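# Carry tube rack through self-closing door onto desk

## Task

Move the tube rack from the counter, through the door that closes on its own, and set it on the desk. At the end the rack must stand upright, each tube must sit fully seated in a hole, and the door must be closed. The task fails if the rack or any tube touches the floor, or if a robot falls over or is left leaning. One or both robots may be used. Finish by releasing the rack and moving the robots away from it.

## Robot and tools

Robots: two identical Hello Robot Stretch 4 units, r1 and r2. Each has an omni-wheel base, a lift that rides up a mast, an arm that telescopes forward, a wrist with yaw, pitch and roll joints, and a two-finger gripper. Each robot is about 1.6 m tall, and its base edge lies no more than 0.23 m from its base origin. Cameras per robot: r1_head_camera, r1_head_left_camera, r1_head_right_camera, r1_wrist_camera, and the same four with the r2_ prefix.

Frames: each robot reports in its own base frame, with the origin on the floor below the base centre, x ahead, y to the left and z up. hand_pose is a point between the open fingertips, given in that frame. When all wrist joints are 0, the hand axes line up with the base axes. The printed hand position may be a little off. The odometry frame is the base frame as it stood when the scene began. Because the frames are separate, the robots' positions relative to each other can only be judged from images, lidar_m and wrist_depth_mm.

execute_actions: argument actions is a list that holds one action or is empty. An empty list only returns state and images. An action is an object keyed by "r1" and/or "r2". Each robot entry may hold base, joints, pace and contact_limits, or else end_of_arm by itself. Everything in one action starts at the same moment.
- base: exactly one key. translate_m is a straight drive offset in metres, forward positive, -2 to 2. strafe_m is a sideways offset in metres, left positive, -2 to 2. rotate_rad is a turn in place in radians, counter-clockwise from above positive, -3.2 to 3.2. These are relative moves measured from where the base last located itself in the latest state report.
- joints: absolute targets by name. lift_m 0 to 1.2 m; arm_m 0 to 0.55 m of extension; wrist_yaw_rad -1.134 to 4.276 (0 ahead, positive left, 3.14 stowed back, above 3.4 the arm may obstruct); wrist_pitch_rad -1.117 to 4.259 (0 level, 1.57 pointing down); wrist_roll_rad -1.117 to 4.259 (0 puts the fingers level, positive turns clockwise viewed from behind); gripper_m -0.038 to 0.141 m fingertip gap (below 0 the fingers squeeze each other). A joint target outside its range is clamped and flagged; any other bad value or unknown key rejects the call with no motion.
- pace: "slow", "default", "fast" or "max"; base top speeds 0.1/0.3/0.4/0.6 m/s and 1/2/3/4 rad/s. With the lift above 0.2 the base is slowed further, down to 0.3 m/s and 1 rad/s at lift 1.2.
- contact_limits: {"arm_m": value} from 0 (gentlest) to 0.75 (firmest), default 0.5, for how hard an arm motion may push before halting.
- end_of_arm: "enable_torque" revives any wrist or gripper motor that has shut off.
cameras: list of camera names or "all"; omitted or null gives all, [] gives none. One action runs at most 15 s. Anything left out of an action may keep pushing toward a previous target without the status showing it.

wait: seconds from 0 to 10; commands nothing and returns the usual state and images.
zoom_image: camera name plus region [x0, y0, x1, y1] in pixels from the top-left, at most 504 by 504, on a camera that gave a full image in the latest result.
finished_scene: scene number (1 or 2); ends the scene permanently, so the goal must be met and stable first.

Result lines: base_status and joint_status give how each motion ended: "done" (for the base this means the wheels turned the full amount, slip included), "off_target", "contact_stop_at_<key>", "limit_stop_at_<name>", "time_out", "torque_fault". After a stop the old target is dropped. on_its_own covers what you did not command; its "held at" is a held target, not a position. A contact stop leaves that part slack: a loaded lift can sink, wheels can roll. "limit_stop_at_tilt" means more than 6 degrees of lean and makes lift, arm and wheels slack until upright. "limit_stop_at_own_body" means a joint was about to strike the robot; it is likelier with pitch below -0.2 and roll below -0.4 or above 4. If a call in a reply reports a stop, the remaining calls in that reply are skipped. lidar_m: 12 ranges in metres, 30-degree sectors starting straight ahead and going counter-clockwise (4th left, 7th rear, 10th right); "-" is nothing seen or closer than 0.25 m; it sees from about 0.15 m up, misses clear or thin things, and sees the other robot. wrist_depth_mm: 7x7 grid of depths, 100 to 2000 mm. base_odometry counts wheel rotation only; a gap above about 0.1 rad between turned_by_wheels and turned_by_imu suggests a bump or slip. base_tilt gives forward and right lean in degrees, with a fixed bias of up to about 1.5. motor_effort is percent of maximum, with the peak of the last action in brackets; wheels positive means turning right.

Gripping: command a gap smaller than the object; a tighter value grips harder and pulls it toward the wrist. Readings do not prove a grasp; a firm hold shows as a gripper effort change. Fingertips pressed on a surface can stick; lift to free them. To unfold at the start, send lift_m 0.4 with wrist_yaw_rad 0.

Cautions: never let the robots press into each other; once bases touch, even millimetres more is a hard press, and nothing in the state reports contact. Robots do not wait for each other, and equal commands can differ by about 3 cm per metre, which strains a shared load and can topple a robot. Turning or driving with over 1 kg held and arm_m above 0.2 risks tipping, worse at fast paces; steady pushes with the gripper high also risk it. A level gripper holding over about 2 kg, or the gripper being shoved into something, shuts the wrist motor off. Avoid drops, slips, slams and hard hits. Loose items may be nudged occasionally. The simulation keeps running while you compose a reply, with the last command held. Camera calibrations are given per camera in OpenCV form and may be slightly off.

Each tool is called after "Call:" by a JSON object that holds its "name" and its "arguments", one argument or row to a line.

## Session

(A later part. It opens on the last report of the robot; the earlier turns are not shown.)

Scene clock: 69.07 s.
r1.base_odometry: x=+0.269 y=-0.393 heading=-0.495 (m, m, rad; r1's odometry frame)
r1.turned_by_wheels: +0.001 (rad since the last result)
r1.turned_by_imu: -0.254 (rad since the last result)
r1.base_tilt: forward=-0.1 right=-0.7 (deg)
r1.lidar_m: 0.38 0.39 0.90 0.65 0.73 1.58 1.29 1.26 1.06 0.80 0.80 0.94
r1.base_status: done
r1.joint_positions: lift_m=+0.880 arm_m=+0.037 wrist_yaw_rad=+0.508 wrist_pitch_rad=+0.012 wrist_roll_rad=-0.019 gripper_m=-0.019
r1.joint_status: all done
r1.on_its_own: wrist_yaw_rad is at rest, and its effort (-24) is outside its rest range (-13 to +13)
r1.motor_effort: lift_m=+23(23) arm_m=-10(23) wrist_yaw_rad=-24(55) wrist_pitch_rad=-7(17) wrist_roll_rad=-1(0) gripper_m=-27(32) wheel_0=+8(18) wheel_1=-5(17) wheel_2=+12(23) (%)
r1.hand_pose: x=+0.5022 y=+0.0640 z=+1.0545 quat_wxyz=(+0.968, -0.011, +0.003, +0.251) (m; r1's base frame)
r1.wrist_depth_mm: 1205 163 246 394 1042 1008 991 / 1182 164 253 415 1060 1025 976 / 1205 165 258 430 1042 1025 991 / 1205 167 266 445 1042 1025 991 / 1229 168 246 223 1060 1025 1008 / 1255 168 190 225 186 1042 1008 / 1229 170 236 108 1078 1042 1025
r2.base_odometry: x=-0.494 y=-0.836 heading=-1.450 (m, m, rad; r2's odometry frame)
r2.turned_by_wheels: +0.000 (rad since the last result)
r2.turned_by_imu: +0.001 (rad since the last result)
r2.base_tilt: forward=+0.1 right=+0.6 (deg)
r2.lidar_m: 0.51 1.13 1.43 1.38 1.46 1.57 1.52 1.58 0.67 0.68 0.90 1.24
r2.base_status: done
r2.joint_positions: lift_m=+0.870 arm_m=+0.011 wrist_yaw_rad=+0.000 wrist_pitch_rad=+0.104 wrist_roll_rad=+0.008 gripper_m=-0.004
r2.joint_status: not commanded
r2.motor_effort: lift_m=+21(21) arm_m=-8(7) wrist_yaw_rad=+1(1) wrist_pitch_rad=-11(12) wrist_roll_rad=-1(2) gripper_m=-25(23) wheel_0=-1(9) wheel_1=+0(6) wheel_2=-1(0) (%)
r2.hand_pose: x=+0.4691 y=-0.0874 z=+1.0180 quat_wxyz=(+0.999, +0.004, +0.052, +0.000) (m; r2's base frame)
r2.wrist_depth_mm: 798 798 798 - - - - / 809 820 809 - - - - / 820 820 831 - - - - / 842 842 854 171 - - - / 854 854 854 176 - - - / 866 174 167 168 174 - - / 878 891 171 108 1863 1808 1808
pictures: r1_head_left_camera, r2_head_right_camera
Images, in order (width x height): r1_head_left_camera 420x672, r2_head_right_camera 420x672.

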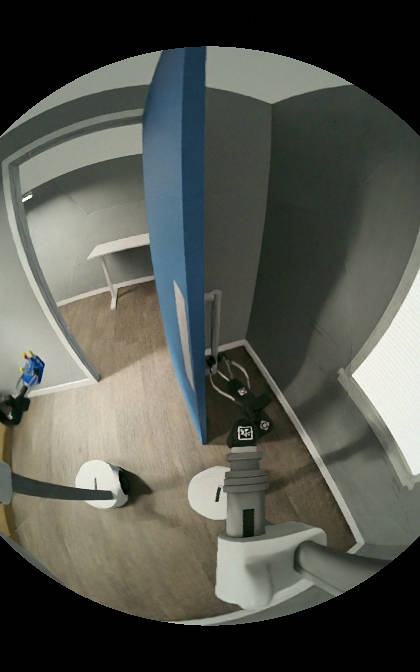

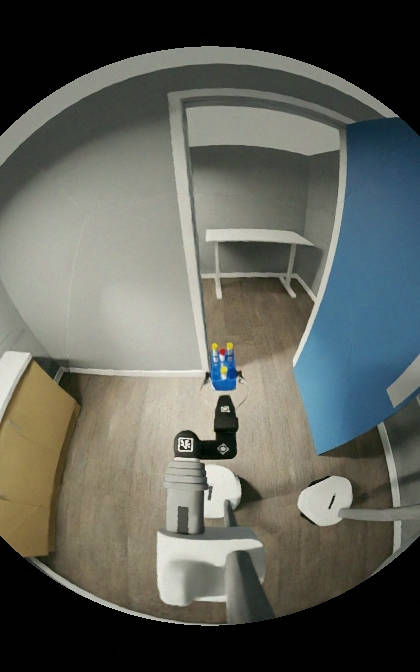

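Call:
{"name": "execute_actions", "arguments": {
  "actions": [
    {"r2":{"base":{"translate_m":0.4}}}
  ],
  "cameras": []
}}

Call:
{"name": "execute_actions", "arguments": {
  "actions": [
    {"r2":{"base":{"strafe_m":-0.47}}}
  ],
  "cameras": []
}}

Call:
{"name": "execute_actions", "arguments": {
  "actions": [
    {"r2":{"base":{"translate_m":1.4}}}
  ],
  "cameras": ["r2_head_camera","r1_wrist_camera"]
}}

Scene clock: 76.77 s.
r1.base_odometry: x=+0.269 y=-0.393 heading=-0.495 (m, m, rad; r1's odometry frame)
r1.turned_by_wheels: +0.000 (rad since the last result)
r1.turned_by_imu: +0.001 (rad since the last result)
r1.base_tilt: forward=+0.0 right=-0.7 (deg)
r1.lidar_m: 0.41 0.40 0.83 0.84 2.22 1.62 1.28 1.26 1.07 0.82 0.79 0.93
r1.base_status: not commanded
r1.joint_positions: lift_m=+0.880 arm_m=+0.037 wrist_yaw_rad=+0.508 wrist_pitch_rad=+0.012 wrist_roll_rad=-0.019 gripper_m=-0.019
r1.joint_status: not commanded
r1.on_its_own: wrist_yaw_rad is at rest, and its effort (-24) is outside its rest range (-13 to +13)
r1.motor_effort: lift_m=+23(23) arm_m=-10(10) wrist_yaw_rad=-24(23) wrist_pitch_rad=-7(7) wrist_roll_rad=+0(0) gripper_m=-26(25) wheel_0=+8(8) wheel_1=-5(5) wheel_2=+12(12) (%)
r1.hand_pose: x=+0.5022 y=+0.0640 z=+1.0545 quat_wxyz=(+0.968, -0.011, +0.003, +0.251) (m; r1's base frame)
r1.wrist_depth_mm: 1255 164 246 397 1042 1008 991 / 1182 164 253 415 1025 1025 976 / 1205 166 259 430 1060 1008 1008 / 1182 166 266 445 1042 1025 991 / 1229 167 246 223 1060 1042 1008 / 1205 168 190 224 187 1042 1008 / 1229 170 236 108 1078 1025 1025
r2.base_odometry: x=-0.445 y=-1.233 heading=-1.450 (m, m, rad; r2's odometry frame)
r2.turned_by_wheels: +0.000 (rad since the last result)
r2.turned_by_imu: -0.003 (rad since the last result)
r2.base_tilt: forward=+0.1 right=+0.6 (deg)
r2.lidar_m: 0.50 0.72 1.01 1.36 1.44 2.01 1.93 0.91 0.86 0.86 0.89 2.12
r2.base_status: done
r2.joint_positions: lift_m=+0.870 arm_m=+0.011 wrist_yaw_rad=+0.000 wrist_pitch_rad=+0.104 wrist_roll_rad=+0.008 gripper_m=-0.004
r2.joint_status: not commanded
r2.motor_effort: lift_m=+21(21) arm_m=-7(8) wrist_yaw_rad=+1(1) wrist_pitch_rad=-12(11) wrist_roll_rad=-1(0) gripper_m=-24(23) wheel_0=+1(6) wheel_1=-1(4) wheel_2=+1(8) (%)
r2.hand_pose: x=+0.4691 y=-0.0874 z=+1.0180 quat_wxyz=(+0.999, +0.004, +0.052, +0.000) (m; r2's base frame)
r2.wrist_depth_mm: 427 424 496 - - - - / 433 436 496 - - - - / 442 442 496 - - - - / 452 449 480 169 - - - / 455 455 442 174 - - - / 466 175 167 168 174 - - / 473 477 170 108 1863 1863 1921
pictures: none
No camera images: the call's "cameras" was empty. Leave "cameras" out to get every camera's image.

Scene clock: 79.67 s.
r1.base_odometry: x=+0.269 y=-0.393 heading=-0.495 (m, m, rad; r1's odometry frame)
r1.turned_by_wheels: +0.000 (rad since the last result)
r1.turned_by_imu: +0.000 (rad since the last result)
r1.base_tilt: forward=+0.0 right=-0.7 (deg)
r1.lidar_m: 0.38 0.40 0.50 2.20 2.22 1.63 1.27 1.25 1.06 0.83 0.80 0.93
r1.base_status: not commanded
r1.joint_positions: lift_m=+0.880 arm_m=+0.037 wrist_yaw_rad=+0.508 wrist_pitch_rad=+0.012 wrist_roll_rad=-0.019 gripper_m=-0.019
r1.joint_status: not commanded
r1.on_its_own: wrist_yaw_rad is at rest, and its effort (-23) is outside its rest range (-13 to +13)
r1.motor_effort: lift_m=+23(23) arm_m=-10(10) wrist_yaw_rad=-23(23) wrist_pitch_rad=-7(7) wrist_roll_rad=+0(1) gripper_m=-25(27) wheel_0=+8(7) wheel_1=-5(5) wheel_2=+11(11) (%)
r1.hand_pose: x=+0.5022 y=+0.0640 z=+1.0545 quat_wxyz=(+0.968, -0.011, +0.003, +0.251) (m; r1's base frame)
r1.wrist_depth_mm: 1205 163 247 397 1025 1025 976 / 1182 164 253 415 1060 1008 976 / 627 166 259 436 1060 1025 991 / 603 166 266 445 1042 1042 1008 / 1205 168 246 224 1060 1025 991 / 1229 168 190 224 186 1042 1008 / 1255 171 236 108 1078 1042 1025
r2.base_odometry: x=-0.912 y=-1.289 heading=-1.450 (m, m, rad; r2's odometry frame)
r2.turned_by_wheels: +0.000 (rad since the last result)
r2.turned_by_imu: +0.002 (rad since the last result)
r2.base_tilt: forward=+0.1 right=+0.6 (deg)
r2.lidar_m: 0.49 0.84 1.02 1.84 1.94 2.01 1.93 0.54 0.41 0.39 0.41 0.57
r2.base_status: done
r2.joint_positions: lift_m=+0.870 arm_m=+0.011 wrist_yaw_rad=+0.000 wrist_pitch_rad=+0.104 wrist_roll_rad=+0.008 gripper_m=-0.004
r2.joint_status: not commanded
r2.motor_effort: lift_m=+21(21) arm_m=-7(7) wrist_yaw_rad=+1(1) wrist_pitch_rad=-12(12) wrist_roll_rad=-1(2) gripper_m=-22(23) wheel_0=+0(8) wheel_1=+0(6) wheel_2=+0(1) (%)
r2.hand_pose: x=+0.4691 y=-0.0874 z=+1.0180 quat_wxyz=(+0.999, +0.004, +0.052, +0.000) (m; r2's base frame)
r2.wrist_depth_mm: - - - - - - 477 / - - - - - - 433 / - - - - - - 433 / - - - 170 - - 433 / - - - 174 - - 433 / - 174 167 168 174 574 433 / 1863 1863 172 108 1863 1863 397
pictures: none
No camera images: the call's "cameras" was empty. Leave "cameras" out to get every camera's image.

Scene clock: 85.83 s.
r1.base_odometry: x=+0.269 y=-0.393 heading=-0.495 (m, m, rad; r1's odometry frame)
r1.turned_by_wheels: +0.000 (rad since the last result)
r1.turned_by_imu: +0.001 (rad since the last result)
r1.base_tilt: forward=+0.0 right=-0.7 (deg)
r1.lidar_m: 0.36 0.37 1.58 2.22 2.22 1.63 1.28 1.27 1.04 0.81 0.80 0.93
r1.base_status: not commanded
r1.joint_positions: lift_m=+0.880 arm_m=+0.037 wrist_yaw_rad=+0.508 wrist_pitch_rad=+0.012 wrist_roll_rad=-0.019 gripper_m=-0.019
r1.joint_status: not commanded
r1.on_its_own: wrist_yaw_rad is at rest, and its effort (-24) is outside its rest range (-13 to +13)
r1.motor_effort: lift_m=+22(23) arm_m=-10(10) wrist_yaw_rad=-24(24) wrist_pitch_rad=-7(7) wrist_roll_rad=+0(1) gripper_m=-25(27) wheel_0=+7(7) wheel_1=-5(5) wheel_2=+12(11) (%)
r1.hand_pose: x=+0.5022 y=+0.0640 z=+1.0545 quat_wxyz=(+0.968, -0.011, +0.003, +0.251) (m; r1's base frame)
r1.wrist_depth_mm: 1205 163 246 397 1025 1025 991 / 1205 164 254 415 1042 1008 991 / 1229 165 259 430 1060 1008 991 / 1205 166 266 449 1060 1042 1008 / 1229 168 244 223 1060 1008 1008 / 1255 168 190 224 187 1042 1008 / 1281 171 235 108 1078 1025 1025
r2.base_odometry: x=-0.743 y=-2.679 heading=-1.450 (m, m, rad; r2's odometry frame)
r2.turned_by_wheels: +0.000 (rad since the last result)
r2.turned_by_imu: -0.008 (rad since the last result)
r2.base_tilt: forward=+0.1 right=+0.7 (deg)
r2.lidar_m: 0.49 0.67 2.05 2.27 0.84 0.77 1.68 0.72 0.82 1.25 0.93 0.66
r2.base_status: done
r2.joint_positions: lift_m=+0.870 arm_m=+0.011 wrist_yaw_rad=+0.000 wrist_pitch_rad=+0.104 wrist_roll_rad=+0.008 gripper_m=-0.004
r2.joint_status: not commanded
r2.motor_effort: lift_m=+21(21) arm_m=-7(7) wrist_yaw_rad=+1(1) wrist_pitch_rad=-11(12) wrist_roll_rad=+0(1) gripper_m=-22(22) wheel_0=+0(5) wheel_1=+1(6) wheel_2=+1(10) (%)
r2.hand_pose: x=+0.4691 y=-0.0874 z=+1.0180 quat_wxyz=(+0.999, +0.004, +0.052, +0.000) (m; r2's base frame)
r2.wrist_depth_mm: 1118 1138 1138 1138 1160 1160 1138 / 1138 1118 1160 1138 1160 1138 1160 / 1138 1160 1182 1160 1182 1160 1229 / 1160 1182 1182 264 1182 1205 1205 / 539 539 439 174 492 549 544 / 404 175 167 168 174 415 1281 / 1205 1255 170 109 1281 1281 1281
pictures: r1_wrist_camera, r2_head_camera
camera_calibration (this result's frames):
r1_wrist_camera: T_world_to_cam=[[0.503891, -0.862419, 0.0482359, -0.245929], [-0.0356757, -0.0765755, -0.996425, 1.12122], [0.86303, 0.500369, -0.0693532, -0.16156], [0, 0, 0, 1]] pos_world=[0.303353, -0.0453967, 1.11787]
Images, in order (width x height): r1_wrist_camera 616x392, r2_head_camera 420x560.

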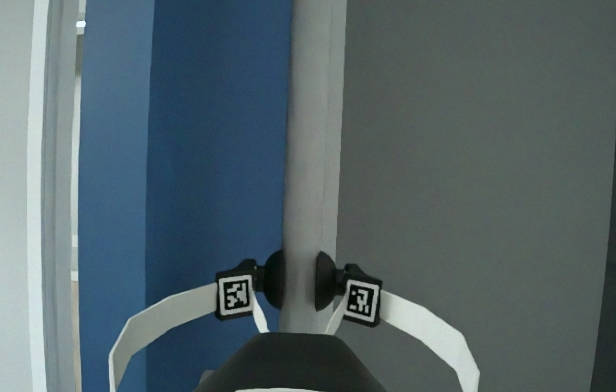

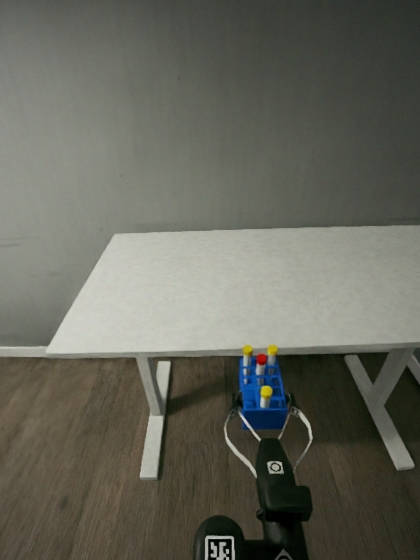

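Call:
{"name": "execute_actions", "arguments": {
  "actions": [
    {"r1":{"base":{"rotate_rad":0.36},"joints":{"arm_m":0.05},"pace":"slow"},"r2":{"joints":{"lift_m":0.9}}}
  ],
  "cameras": []
}}

Call:
{"name": "execute_actions", "arguments": {
  "actions": [
    {"r1":{"base":{"strafe_m":0.12},"joints":{"arm_m":0.085},"pace":"slow"},"r2":{"base":{"translate_m":0.2},"joints":{"arm_m":0.2}}}
  ],
  "cameras": []
}}

Call:
{"name": "execute_actions", "arguments": {
  "actions": [
    {"r1":{"base":{"strafe_m":0.12},"joints":{"arm_m":0.14},"pace":"slow"},"r2":{"joints":{"lift_m":0.86},"pace":"slow"}}
  ],
  "cameras": ["r1_head_left_camera","r2_head_camera"]
}}

Scene clock: 93.10 s.
r1.base_odometry: x=+0.269 y=-0.393 heading=-0.136 (m, m, rad; r1's odometry frame)
r1.turned_by_wheels: +0.360 (rad since the last result)
r1.turned_by_imu: +0.366 (rad since the last result)
r1.base_tilt: forward=-0.1 right=-0.7 (deg)
r1.lidar_m: 0.43 0.42 1.86 2.22 1.85 1.31 1.25 1.27 0.85 0.79 0.80 1.16
r1.base_status: done
r1.joint_positions: lift_m=+0.880 arm_m=+0.050 wrist_yaw_rad=+0.502 wrist_pitch_rad=+0.011 wrist_roll_rad=-0.019 gripper_m=-0.019
r1.joint_status: all done
r1.motor_effort: lift_m=+22(23) arm_m=+0(7) wrist_yaw_rad=-5(49) wrist_pitch_rad=-7(8) wrist_roll_rad=+0(0) gripper_m=-19(27) wheel_0=-2(13) wheel_1=-5(7) wheel_2=+1(16) (%)
r1.hand_pose: x=+0.5158 y=+0.0622 z=+1.0546 quat_wxyz=(+0.969, -0.011, +0.003, +0.248) (m; r1's base frame)
r1.wrist_depth_mm: 1863 185 224 191 424 778 842 / 1921 187 227 192 430 809 842 / 1863 190 230 197 439 820 842 / 1863 192 233 270 449 866 854 / 1863 194 228 200 459 904 842 / 1863 187 188 197 189 891 854 / 1921 196 229 108 488 891 842
r2.base_odometry: x=-0.743 y=-2.679 heading=-1.450 (m, m, rad; r2's odometry frame)
r2.turned_by_wheels: +0.000 (rad since the last result)
r2.turned_by_imu: +0.000 (rad since the last result)
r2.base_tilt: forward=+0.1 right=+0.7 (deg)
r2.lidar_m: 0.50 0.66 2.05 2.25 0.84 0.75 1.22 0.72 0.83 1.25 0.92 0.68
r2.base_status: not commanded
r2.joint_positions: lift_m=+0.900 arm_m=+0.011 wrist_yaw_rad=+0.000 wrist_pitch_rad=+0.104 wrist_roll_rad=+0.008 gripper_m=-0.004
r2.joint_status: all done
r2.motor_effort: lift_m=+22(23) arm_m=-7(7) wrist_yaw_rad=+1(1) wrist_pitch_rad=-12(12) wrist_roll_rad=+1(1) gripper_m=-23(23) wheel_0=+0(0) wheel_1=+1(1) wheel_2=+1(1) (%)
r2.hand_pose: x=+0.4691 y=-0.0874 z=+1.0479 quat_wxyz=(+0.999, +0.004, +0.052, +0.000) (m; r2's base frame)
r2.wrist_depth_mm: 1138 1138 1098 1160 1138 1118 1160 / 1138 1138 1182 1138 1138 1182 1182 / 1182 1182 1182 1182 1182 1182 1205 / 1182 1160 1205 171 1205 1205 1205 / 647 640 539 176 591 661 661 / 418 175 167 168 174 424 452 / 1229 1229 171 108 1281 1281 1308
pictures: none
No camera images: the call's "cameras" was empty. Leave "cameras" out to get every camera's image.

Scene clock: 95.47 s.
r1.base_odometry: x=+0.285 y=-0.274 heading=-0.136 (m, m, rad; r1's odometry frame)
r1.turned_by_wheels: +0.000 (rad since the last result)
r1.turned_by_imu: +0.001 (rad since the last result)
r1.base_tilt: forward=+0.0 right=-0.7 (deg)
r1.lidar_m: 0.47 0.45 1.85 2.08 1.85 1.35 1.26 1.33 0.99 0.90 0.96 1.33
r1.base_status: done
r1.joint_positions: lift_m=+0.880 arm_m=+0.084 wrist_yaw_rad=+0.503 wrist_pitch_rad=+0.011 wrist_roll_rad=-0.019 gripper_m=-0.020
r1.joint_status: all done
r1.motor_effort: lift_m=+22(22) arm_m=+5(9) wrist_yaw_rad=-6(32) wrist_pitch_rad=-4(7) wrist_roll_rad=-1(0) gripper_m=-14(20) wheel_0=-1(9) wheel_1=+3(12) wheel_2=+3(7) (%)
r1.hand_pose: x=+0.5500 y=+0.0623 z=+1.0547 quat_wxyz=(+0.969, -0.011, +0.003, +0.249) (m; r1's base frame)
r1.wrist_depth_mm: 1863 186 218 175 349 508 778 / 1808 184 220 175 353 512 778 / 1756 186 223 176 357 521 788 / 1808 188 225 178 366 539 798 / 1863 189 227 183 373 559 798 / 1808 187 187 178 334 574 809 / 1863 186 223 108 370 597 820
r2.base_odometry: x=-0.719 y=-2.878 heading=-1.450 (m, m, rad; r2's odometry frame)
r2.turned_by_wheels: +0.000 (rad since the last result)
r2.turned_by_imu: -0.001 (rad since the last result)
r2.base_tilt: forward=+0.1 right=+0.7 (deg)
r2.lidar_m: 0.43 0.46 0.62 2.51 1.11 0.90 1.21 0.88 1.10 1.25 0.66 0.47
r2.base_status: done
r2.joint_positions: lift_m=+0.900 arm_m=+0.199 wrist_yaw_rad=+0.000 wrist_pitch_rad=+0.104 wrist_roll_rad=+0.008 gripper_m=-0.004
r2.joint_status: all done
r2.motor_effort: lift_m=+22(22) arm_m=+7(8) wrist_yaw_rad=+1(2) wrist_pitch_rad=-10(12) wrist_roll_rad=+0(1) gripper_m=-23(24) wheel_0=-1(7) wheel_1=+0(0) wheel_2=+1(4) (%)
r2.hand_pose: x=+0.6566 y=-0.0874 z=+1.0480 quat_wxyz=(+0.999, +0.004, +0.052, +0.000) (m; r2's base frame)
r2.wrist_depth_mm: 759 759 768 788 778 778 778 / 778 788 788 778 788 798 798 / 788 788 809 798 809 798 820 / 788 809 820 172 809 831 831 / 640 647 535 175 580 647 654 / 415 175 167 168 173 392 418 / 290 291 171 108 294 293 296
pictures: none
No camera images: the call's "cameras" was empty. Leave "cameras" out to get every camera's image.

Scene clock: 97.80 s.
r1.base_odometry: x=+0.301 y=-0.155 heading=-0.135 (m, m, rad; r1's odometry frame)
r1.turned_by_wheels: +0.000 (rad since the last result)
r1.turned_by_imu: +0.001 (rad since the last result)
r1.base_tilt: forward=+0.0 right=-0.6 (deg)
r1.lidar_m: 0.48 0.51 1.86 1.97 1.86 1.33 1.27 1.33 1.09 1.03 1.07 1.38
r1.base_status: done
r1.joint_positions: lift_m=+0.880 arm_m=+0.139 wrist_yaw_rad=+0.503 wrist_pitch_rad=+0.011 wrist_roll_rad=-0.019 gripper_m=-0.020
r1.joint_status: all done
r1.motor_effort: lift_m=+23(22) arm_m=+7(12) wrist_yaw_rad=-9(20) wrist_pitch_rad=-5(5) wrist_roll_rad=+0(1) gripper_m=-16(16) wheel_0=+1(9) wheel_1=+4(11) wheel_2=-1(5) (%)
r1.hand_pose: x=+0.6045 y=+0.0626 z=+1.0548 quat_wxyz=(+0.968, -0.011, +0.003, +0.249) (m; r1's base frame)
r1.wrist_depth_mm: 1708 178 206 154 290 368 480 / 1661 180 208 154 293 375 488 / 1708 182 210 154 298 382 508 / 1661 184 213 156 303 389 525 / 1708 186 211 158 307 399 539 / 1756 183 185 161 291 410 554 / 1756 181 212 108 309 415 559
r2.base_odometry: x=-0.719 y=-2.878 heading=-1.450 (m, m, rad; r2's odometry frame)
r2.turned_by_wheels: +0.000 (rad since the last result)
r2.turned_by_imu: +0.000 (rad since the last result)
r2.base_tilt: forward=+0.1 right=+0.6 (deg)
r2.lidar_m: 0.43 0.45 0.64 2.50 1.12 0.91 1.16 0.87 1.10 1.25 0.65 0.47
r2.base_status: not commanded
r2.joint_positions: lift_m=+0.860 arm_m=+0.199 wrist_yaw_rad=+0.000 wrist_pitch_rad=+0.104 wrist_roll_rad=+0.008 gripper_m=-0.004
r2.joint_status: all done
r2.motor_effort: lift_m=+13(21) arm_m=+7(7) wrist_yaw_rad=+1(1) wrist_pitch_rad=-11(11) wrist_roll_rad=+1(0) gripper_m=-23(22) wheel_0=+0(1) wheel_1=+1(0) wheel_2=+1(1) (%)
r2.hand_pose: x=+0.6566 y=-0.0874 z=+1.0086 quat_wxyz=(+0.999, +0.004, +0.052, +0.000) (m; r2's base frame)
r2.wrist_depth_mm: 759 759 768 768 778 788 798 / 778 778 778 788 788 798 809 / 788 788 788 788 798 820 820 / 798 798 809 171 809 820 842 / 496 488 410 175 449 500 496 / 320 175 167 167 174 301 322 / 226 226 171 108 227 227 233
pictures: r1_head_left_camera, r2_head_camera
Images, in order (width x height): r1_head_left_camera 420x672, r2_head_camera 420x560.

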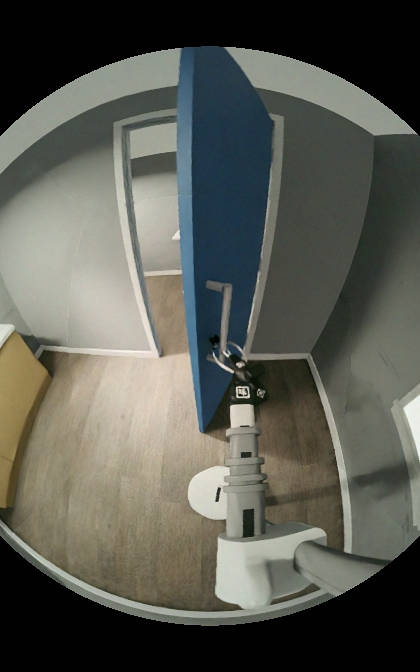

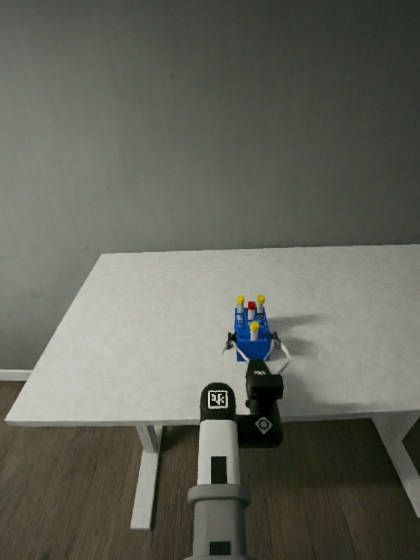

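Call:
{"name": "execute_actions", "arguments": {
  "actions": [
    {"r1":{"base":{"strafe_m":0.3},"joints":{"arm_m":0.31},"pace":"slow"},"r2":{"joints":{"lift_m":0.858,"gripper_m":0.14}}}
  ],
  "cameras": []
}}

Call:
{"name": "execute_actions", "arguments": {
  "actions": [
    {"r1":{"base":{"strafe_m":0.13},"joints":{"arm_m":0.53},"pace":"slow"},"r2":{"joints":{"arm_m":0.01},"base":{"translate_m":-0.2}}}
  ],
  "cameras": []
}}

Call:
{"name": "execute_actions", "arguments": {
  "actions": [
    {"r1":{"joints":{"gripper_m":0.12},"base":{"translate_m":0.1},"pace":"slow"}}
  ],
  "cameras": ["r1_wrist_camera"]
}}

Call:
{"name": "execute_actions", "arguments": {
  "actions": [
    {"r1":{"joints":{"arm_m":0.3},"base":{"strafe_m":-0.08}}}
  ],
  "cameras": ["r1_head_camera","r2_wrist_camera"]
}}

Scene clock: 106.77 s.
r1.base_odometry: x=+0.341 y=+0.142 heading=-0.137 (m, m, rad; r1's odometry frame)
r1.turned_by_wheels: -0.002 (rad since the last result)
r1.turned_by_imu: +0.023 (rad since the last result)
r1.base_tilt: forward=-0.1 right=-0.5 (deg)
r1.lidar_m: 0.72 1.36 1.75 1.67 1.75 1.32 1.24 1.30 1.43 1.34 1.45 1.13
r1.base_status: done
r1.joint_positions: lift_m=+0.880 arm_m=+0.310 wrist_yaw_rad=+0.486 wrist_pitch_rad=+0.011 wrist_roll_rad=-0.020 gripper_m=-0.020
r1.joint_status: all done
r1.on_its_own: wrist_yaw_rad is at rest, and its effort (+41) is outside its rest range (-13 to +13)
r1.motor_effort: lift_m=+22(22) arm_m=+0(18) wrist_yaw_rad=+41(57) wrist_pitch_rad=-5(6) wrist_roll_rad=+1(1) gripper_m=-14(16) wheel_0=-18(18) wheel_1=-5(17) wheel_2=-3(2) (%)
r1.hand_pose: x=+0.7768 y=+0.0575 z=+1.0548 quat_wxyz=(+0.971, -0.011, +0.003, +0.241) (m; r1's base frame)
r1.wrist_depth_mm: 1336 1160 230 236 252 267 279 / 1336 1138 232 236 254 270 283 / 1336 1138 232 236 256 273 287 / 1336 1160 234 238 259 273 289 / 1397 1160 236 208 262 278 293 / 1397 1182 185 187 183 281 297 / 1397 1205 237 108 267 282 298
r2.base_odometry: x=-0.719 y=-2.878 heading=-1.450 (m, m, rad; r2's odometry frame)
r2.turned_by_wheels: +0.000 (rad since the last result)
r2.turned_by_imu: +0.000 (rad since the last result)
r2.base_tilt: forward=+0.0 right=+0.6 (deg)
r2.lidar_m: 0.43 0.45 0.63 2.51 1.10 0.91 1.02 0.88 1.11 1.26 0.66 0.47
r2.base_status: not commanded
r2.joint_positions: lift_m=+0.858 arm_m=+0.199 wrist_yaw_rad=+0.000 wrist_pitch_rad=+0.102 wrist_roll_rad=+0.008 gripper_m=+0.140
r2.joint_status: all done
r2.motor_effort: lift_m=+13(13) arm_m=+7(7) wrist_yaw_rad=+1(1) wrist_pitch_rad=-6(11) wrist_roll_rad=+1(3) gripper_m=-1(22) wheel_0=+0(1) wheel_1=+0(0) wheel_2=+1(1) (%)
r2.hand_pose: x=+0.6567 y=-0.0874 z=+1.0072 quat_wxyz=(+0.999, +0.004, +0.051, +0.000) (m; r2's base frame)
r2.wrist_depth_mm: 759 768 768 778 778 778 788 / 768 778 788 788 798 798 798 / 788 798 788 788 809 798 820 / 788 809 798 291 820 831 842 / 496 500 404 195 449 504 492 / 320 204 190 191 196 282 324 / 235 224 213 108 237 224 237
pictures: none
No camera images: the call's "cameras" was empty. Leave "cameras" out to get every camera's image.

Scene clock: 110.23 s.
r1.base_odometry: x=+0.360 y=+0.271 heading=-0.137 (m, m, rad; r1's odometry frame)
r1.turned_by_wheels: +0.000 (rad since the last result)
r1.turned_by_imu: -0.020 (rad since the last result)
r1.base_tilt: forward=+0.0 right=-0.7 (deg)
r1.lidar_m: 0.93 1.33 1.59 1.52 1.62 1.34 1.25 1.32 1.58 1.48 1.59 1.19
r1.base_status: done
r1.joint_positions: lift_m=+0.880 arm_m=+0.529 wrist_yaw_rad=+0.504 wrist_pitch_rad=+0.011 wrist_roll_rad=-0.019 gripper_m=-0.020
r1.joint_status: all done
r1.motor_effort: lift_m=+22(22) arm_m=+6(4) wrist_yaw_rad=-11(54) wrist_pitch_rad=-4(4) wrist_roll_rad=+0(1) gripper_m=-11(13) wheel_0=+0(27) wheel_1=+0(10) wheel_2=+1(4) (%)
r1.hand_pose: x=+0.9946 y=+0.0629 z=+1.0548 quat_wxyz=(+0.968, -0.011, +0.003, +0.250) (m; r1's base frame)
r1.wrist_depth_mm: 976 831 251 177 239 233 229 / 976 820 253 177 241 236 231 / 991 820 255 177 243 237 232 / 991 831 256 180 244 237 235 / 991 831 257 183 246 240 235 / 1008 842 188 179 244 242 236 / 1008 798 262 108 248 240 237
r2.base_odometry: x=-0.743 y=-2.679 heading=-1.450 (m, m, rad; r2's odometry frame)
r2.turned_by_wheels: +0.000 (rad since the last result)
r2.turned_by_imu: +0.001 (rad since the last result)
r2.base_tilt: forward=+0.1 right=+0.7 (deg)
r2.lidar_m: 0.64 0.67 2.07 2.26 0.83 0.74 0.78 0.72 0.82 1.25 0.92 0.66
r2.base_status: done
r2.joint_positions: lift_m=+0.858 arm_m=+0.011 wrist_yaw_rad=+0.000 wrist_pitch_rad=+0.103 wrist_roll_rad=+0.008 gripper_m=+0.140
r2.joint_status: all done
r2.motor_effort: lift_m=+13(13) arm_m=-7(8) wrist_yaw_rad=+1(0) wrist_pitch_rad=-7(8) wrist_roll_rad=+0(0) gripper_m=+1(1) wheel_0=+1(3) wheel_1=+0(4) wheel_2=-1(9) (%)
r2.hand_pose: x=+0.4692 y=-0.0874 z=+1.0070 quat_wxyz=(+0.999, +0.004, +0.051, +0.000) (m; r2's base frame)
r2.wrist_depth_mm: 1078 1118 1138 1138 1160 1138 1160 / 1138 1138 1138 1160 1138 1160 1182 / 1182 1160 1138 1182 1182 1182 1205 / 1182 1118 1138 634 1098 1138 1118 / 496 500 496 508 508 504 504 / 741 204 404 407 415 421 1229 / 1205 1255 1229 108 1255 1281 1308
pictures: none
No camera images: the call's "cameras" was empty. Leave "cameras" out to get every camera's image.

Scene clock: 115.30 s.
r1.base_odometry: x=+0.459 y=+0.257 heading=-0.136 (m, m, rad; r1's odometry frame)
r1.turned_by_wheels: +0.001 (rad since the last result)
r1.turned_by_imu: +0.003 (rad since the last result)
r1.base_tilt: forward=+0.0 right=-0.7 (deg)
r1.lidar_m: 0.98 1.25 1.59 1.52 1.61 1.46 1.37 1.44 1.58 1.48 1.57 1.18
r1.base_status: done
r1.joint_positions: lift_m=+0.880 arm_m=+0.529 wrist_yaw_rad=+0.501 wrist_pitch_rad=+0.011 wrist_roll_rad=-0.019 gripper_m=+0.120
r1.joint_status: all done
r1.motor_effort: lift_m=+22(22) arm_m=+5(6) wrist_yaw_rad=-1(44) wrist_pitch_rad=-5(5) wrist_roll_rad=-1(0) gripper_m=+2(11) wheel_0=+3(22) wheel_1=+4(12) wheel_2=+2(11) (%)
r1.hand_pose: x=+0.9950 y=+0.0617 z=+1.0547 quat_wxyz=(+0.969, -0.011, +0.003, +0.248) (m; r1's base frame)
r1.wrist_depth_mm: 778 654 325 298 283 264 253 / 788 661 327 300 285 266 254 / 798 668 327 303 287 267 256 / 778 661 329 303 289 270 257 / 798 668 327 306 289 272 258 / 809 668 244 304 285 268 260 / 820 661 340 108 291 271 260
r2.base_odometry: x=-0.743 y=-2.679 heading=-1.450 (m, m, rad; r2's odometry frame)
r2.turned_by_wheels: +0.000 (rad since the last result)
r2.turned_by_imu: +0.000 (rad since the last result)
r2.base_tilt: forward=+0.1 right=+0.7 (deg)
r2.lidar_m: 0.62 0.66 2.06 2.25 0.83 0.75 0.72 0.72 0.83 1.24 0.93 0.67
r2.base_status: not commanded
r2.joint_positions: lift_m=+0.858 arm_m=+0.011 wrist_yaw_rad=+0.000 wrist_pitch_rad=+0.103 wrist_roll_rad=+0.008 gripper_m=+0.140
r2.joint_status: not commanded
r2.motor_effort: lift_m=+13(13) arm_m=-8(8) wrist_yaw_rad=+1(1) wrist_pitch_rad=-7(8) wrist_roll_rad=+1(1) gripper_m=+0(1) wheel_0=+1(1) wheel_1=+0(0) wheel_2=-1(0) (%)
r2.hand_pose: x=+0.4692 y=-0.0874 z=+1.0070 quat_wxyz=(+0.999, +0.004, +0.051, +0.000) (m; r2's base frame)
r2.wrist_depth_mm: 1118 1118 1160 1118 1118 1160 1160 / 1138 1138 1138 1160 1182 1160 1160 / 1138 1182 1138 1182 1182 1182 1160 / 1160 1118 1118 627 1138 1118 1118 / 496 500 496 504 504 504 504 / 750 203 404 410 410 421 1255 / 1205 1255 1255 109 1281 1308 1308
pictures: r1_wrist_camera
camera_calibration (this result's frames):
r1_wrist_camera: T_world_to_cam=[[0.497097, -0.866346, 0.0483572, -0.489371], [-0.0357658, -0.0761415, -0.996455, 1.13887], [0.866957, 0.493606, -0.0688353, -0.589733], [0, 0, 0, 1]] pos_world=[0.795271, -0.0461541, 1.11791]
Images, in order (width x height): r1_wrist_camera 616x392.

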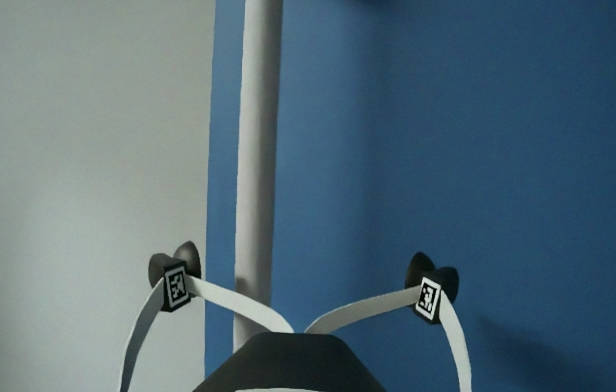

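Scene clock: 117.10 s.
r1.base_odometry: x=+0.448 y=+0.178 heading=-0.136 (m, m, rad; r1's odometry frame)
r1.turned_by_wheels: +0.000 (rad since the last result)
r1.turned_by_imu: +0.000 (rad since the last result)
r1.base_tilt: forward=+0.0 right=-0.6 (deg)
r1.lidar_m: 1.16 1.25 1.68 1.60 1.68 1.44 1.37 1.41 1.48 1.39 1.49 1.28
r1.base_status: done
r1.joint_positions: lift_m=+0.880 arm_m=+0.301 wrist_yaw_rad=+0.500 wrist_pitch_rad=+0.011 wrist_roll_rad=-0.019 gripper_m=+0.120
r1.joint_status: all done
r1.motor_effort: lift_m=+22(22) arm_m=-6(3) wrist_yaw_rad=+1(1) wrist_pitch_rad=-5(6) wrist_roll_rad=+0(0) gripper_m=-2(0) wheel_0=+1(9) wheel_1=-1(10) wheel_2=+0(1) (%)
r1.hand_pose: x=+0.7670 y=+0.0616 z=+1.0547 quat_wxyz=(+0.969, -0.011, +0.003, +0.247) (m; r1's base frame)
r1.wrist_depth_mm: 1205 1008 854 741 661 597 549 / 1205 1025 854 732 668 597 554 / 1182 1008 866 750 668 609 549 / 1205 1008 866 759 676 609 554 / 1205 1025 842 750 676 609 559 / 1255 1025 831 750 661 597 559 / 1229 1025 904 108 676 603 559
r2.base_odometry: x=-0.743 y=-2.679 heading=-1.450 (m, m, rad; r2's odometry frame)
r2.turned_by_wheels: +0.000 (rad since the last result)
r2.turned_by_imu: +0.000 (rad since the last result)
r2.base_tilt: forward=+0.1 right=+0.6 (deg)
r2.lidar_m: 0.62 0.66 2.06 2.27 0.82 0.68 0.64 0.69 0.84 1.24 0.94 0.67
r2.base_status: not commanded
r2.joint_positions: lift_m=+0.858 arm_m=+0.011 wrist_yaw_rad=+0.000 wrist_pitch_rad=+0.103 wrist_roll_rad=+0.008 gripper_m=+0.140
r2.joint_status: not commanded
r2.motor_effort: lift_m=+13(13) arm_m=-7(8) wrist_yaw_rad=+2(1) wrist_pitch_rad=-8(7) wrist_roll_rad=+0(1) gripper_m=+1(1) wheel_0=+1(1) wheel_1=+0(0) wheel_2=-1(1) (%)
r2.hand_pose: x=+0.4692 y=-0.0874 z=+1.0070 quat_wxyz=(+0.999, +0.004, +0.051, +0.000) (m; r2's base frame)
r2.wrist_depth_mm: 1138 1118 1118 1118 1118 1138 1160 / 1138 1160 1138 1160 1160 1205 1182 / 1160 1205 1205 1182 1182 1160 1229 / 1205 1098 1098 640 1118 1118 1118 / 500 504 500 500 504 508 508 / 750 204 404 410 410 418 1255 / 1229 1205 1255 108 1281 1308 1308
pictures: r1_head_camera, r2_wrist_camera
camera_calibration (this result's frames):
r2_wrist_camera: T_world_to_cam=[[-0.0175924, -0.999625, -0.0209752, -0.0631884], [-0.0864052, 0.0224199, -0.996008, 1.10401], [0.996105, -0.0157098, -0.0867673, -0.153504], [0, 0, 0, 1]] pos_world=[0.247187, -0.0903281, 1.08496]
Images, in order (width x height): r1_head_camera 420x560, r2_wrist_camera 616x392.

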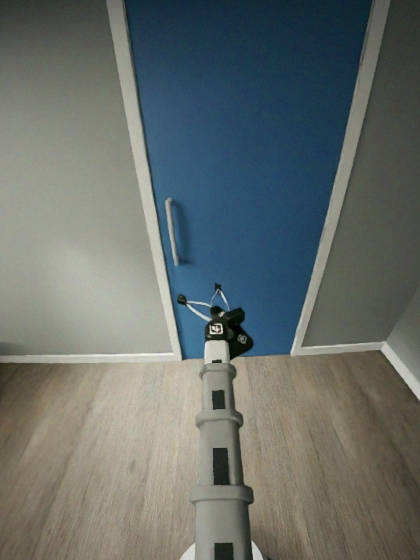

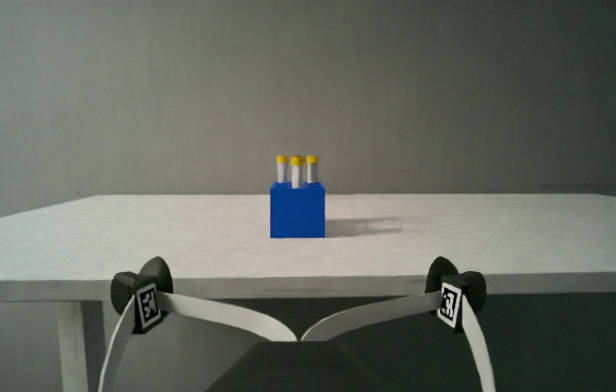

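Call:
{"name": "finished_scene", "arguments": {
  "scene": 2
}}

The scene is finished: the task was done.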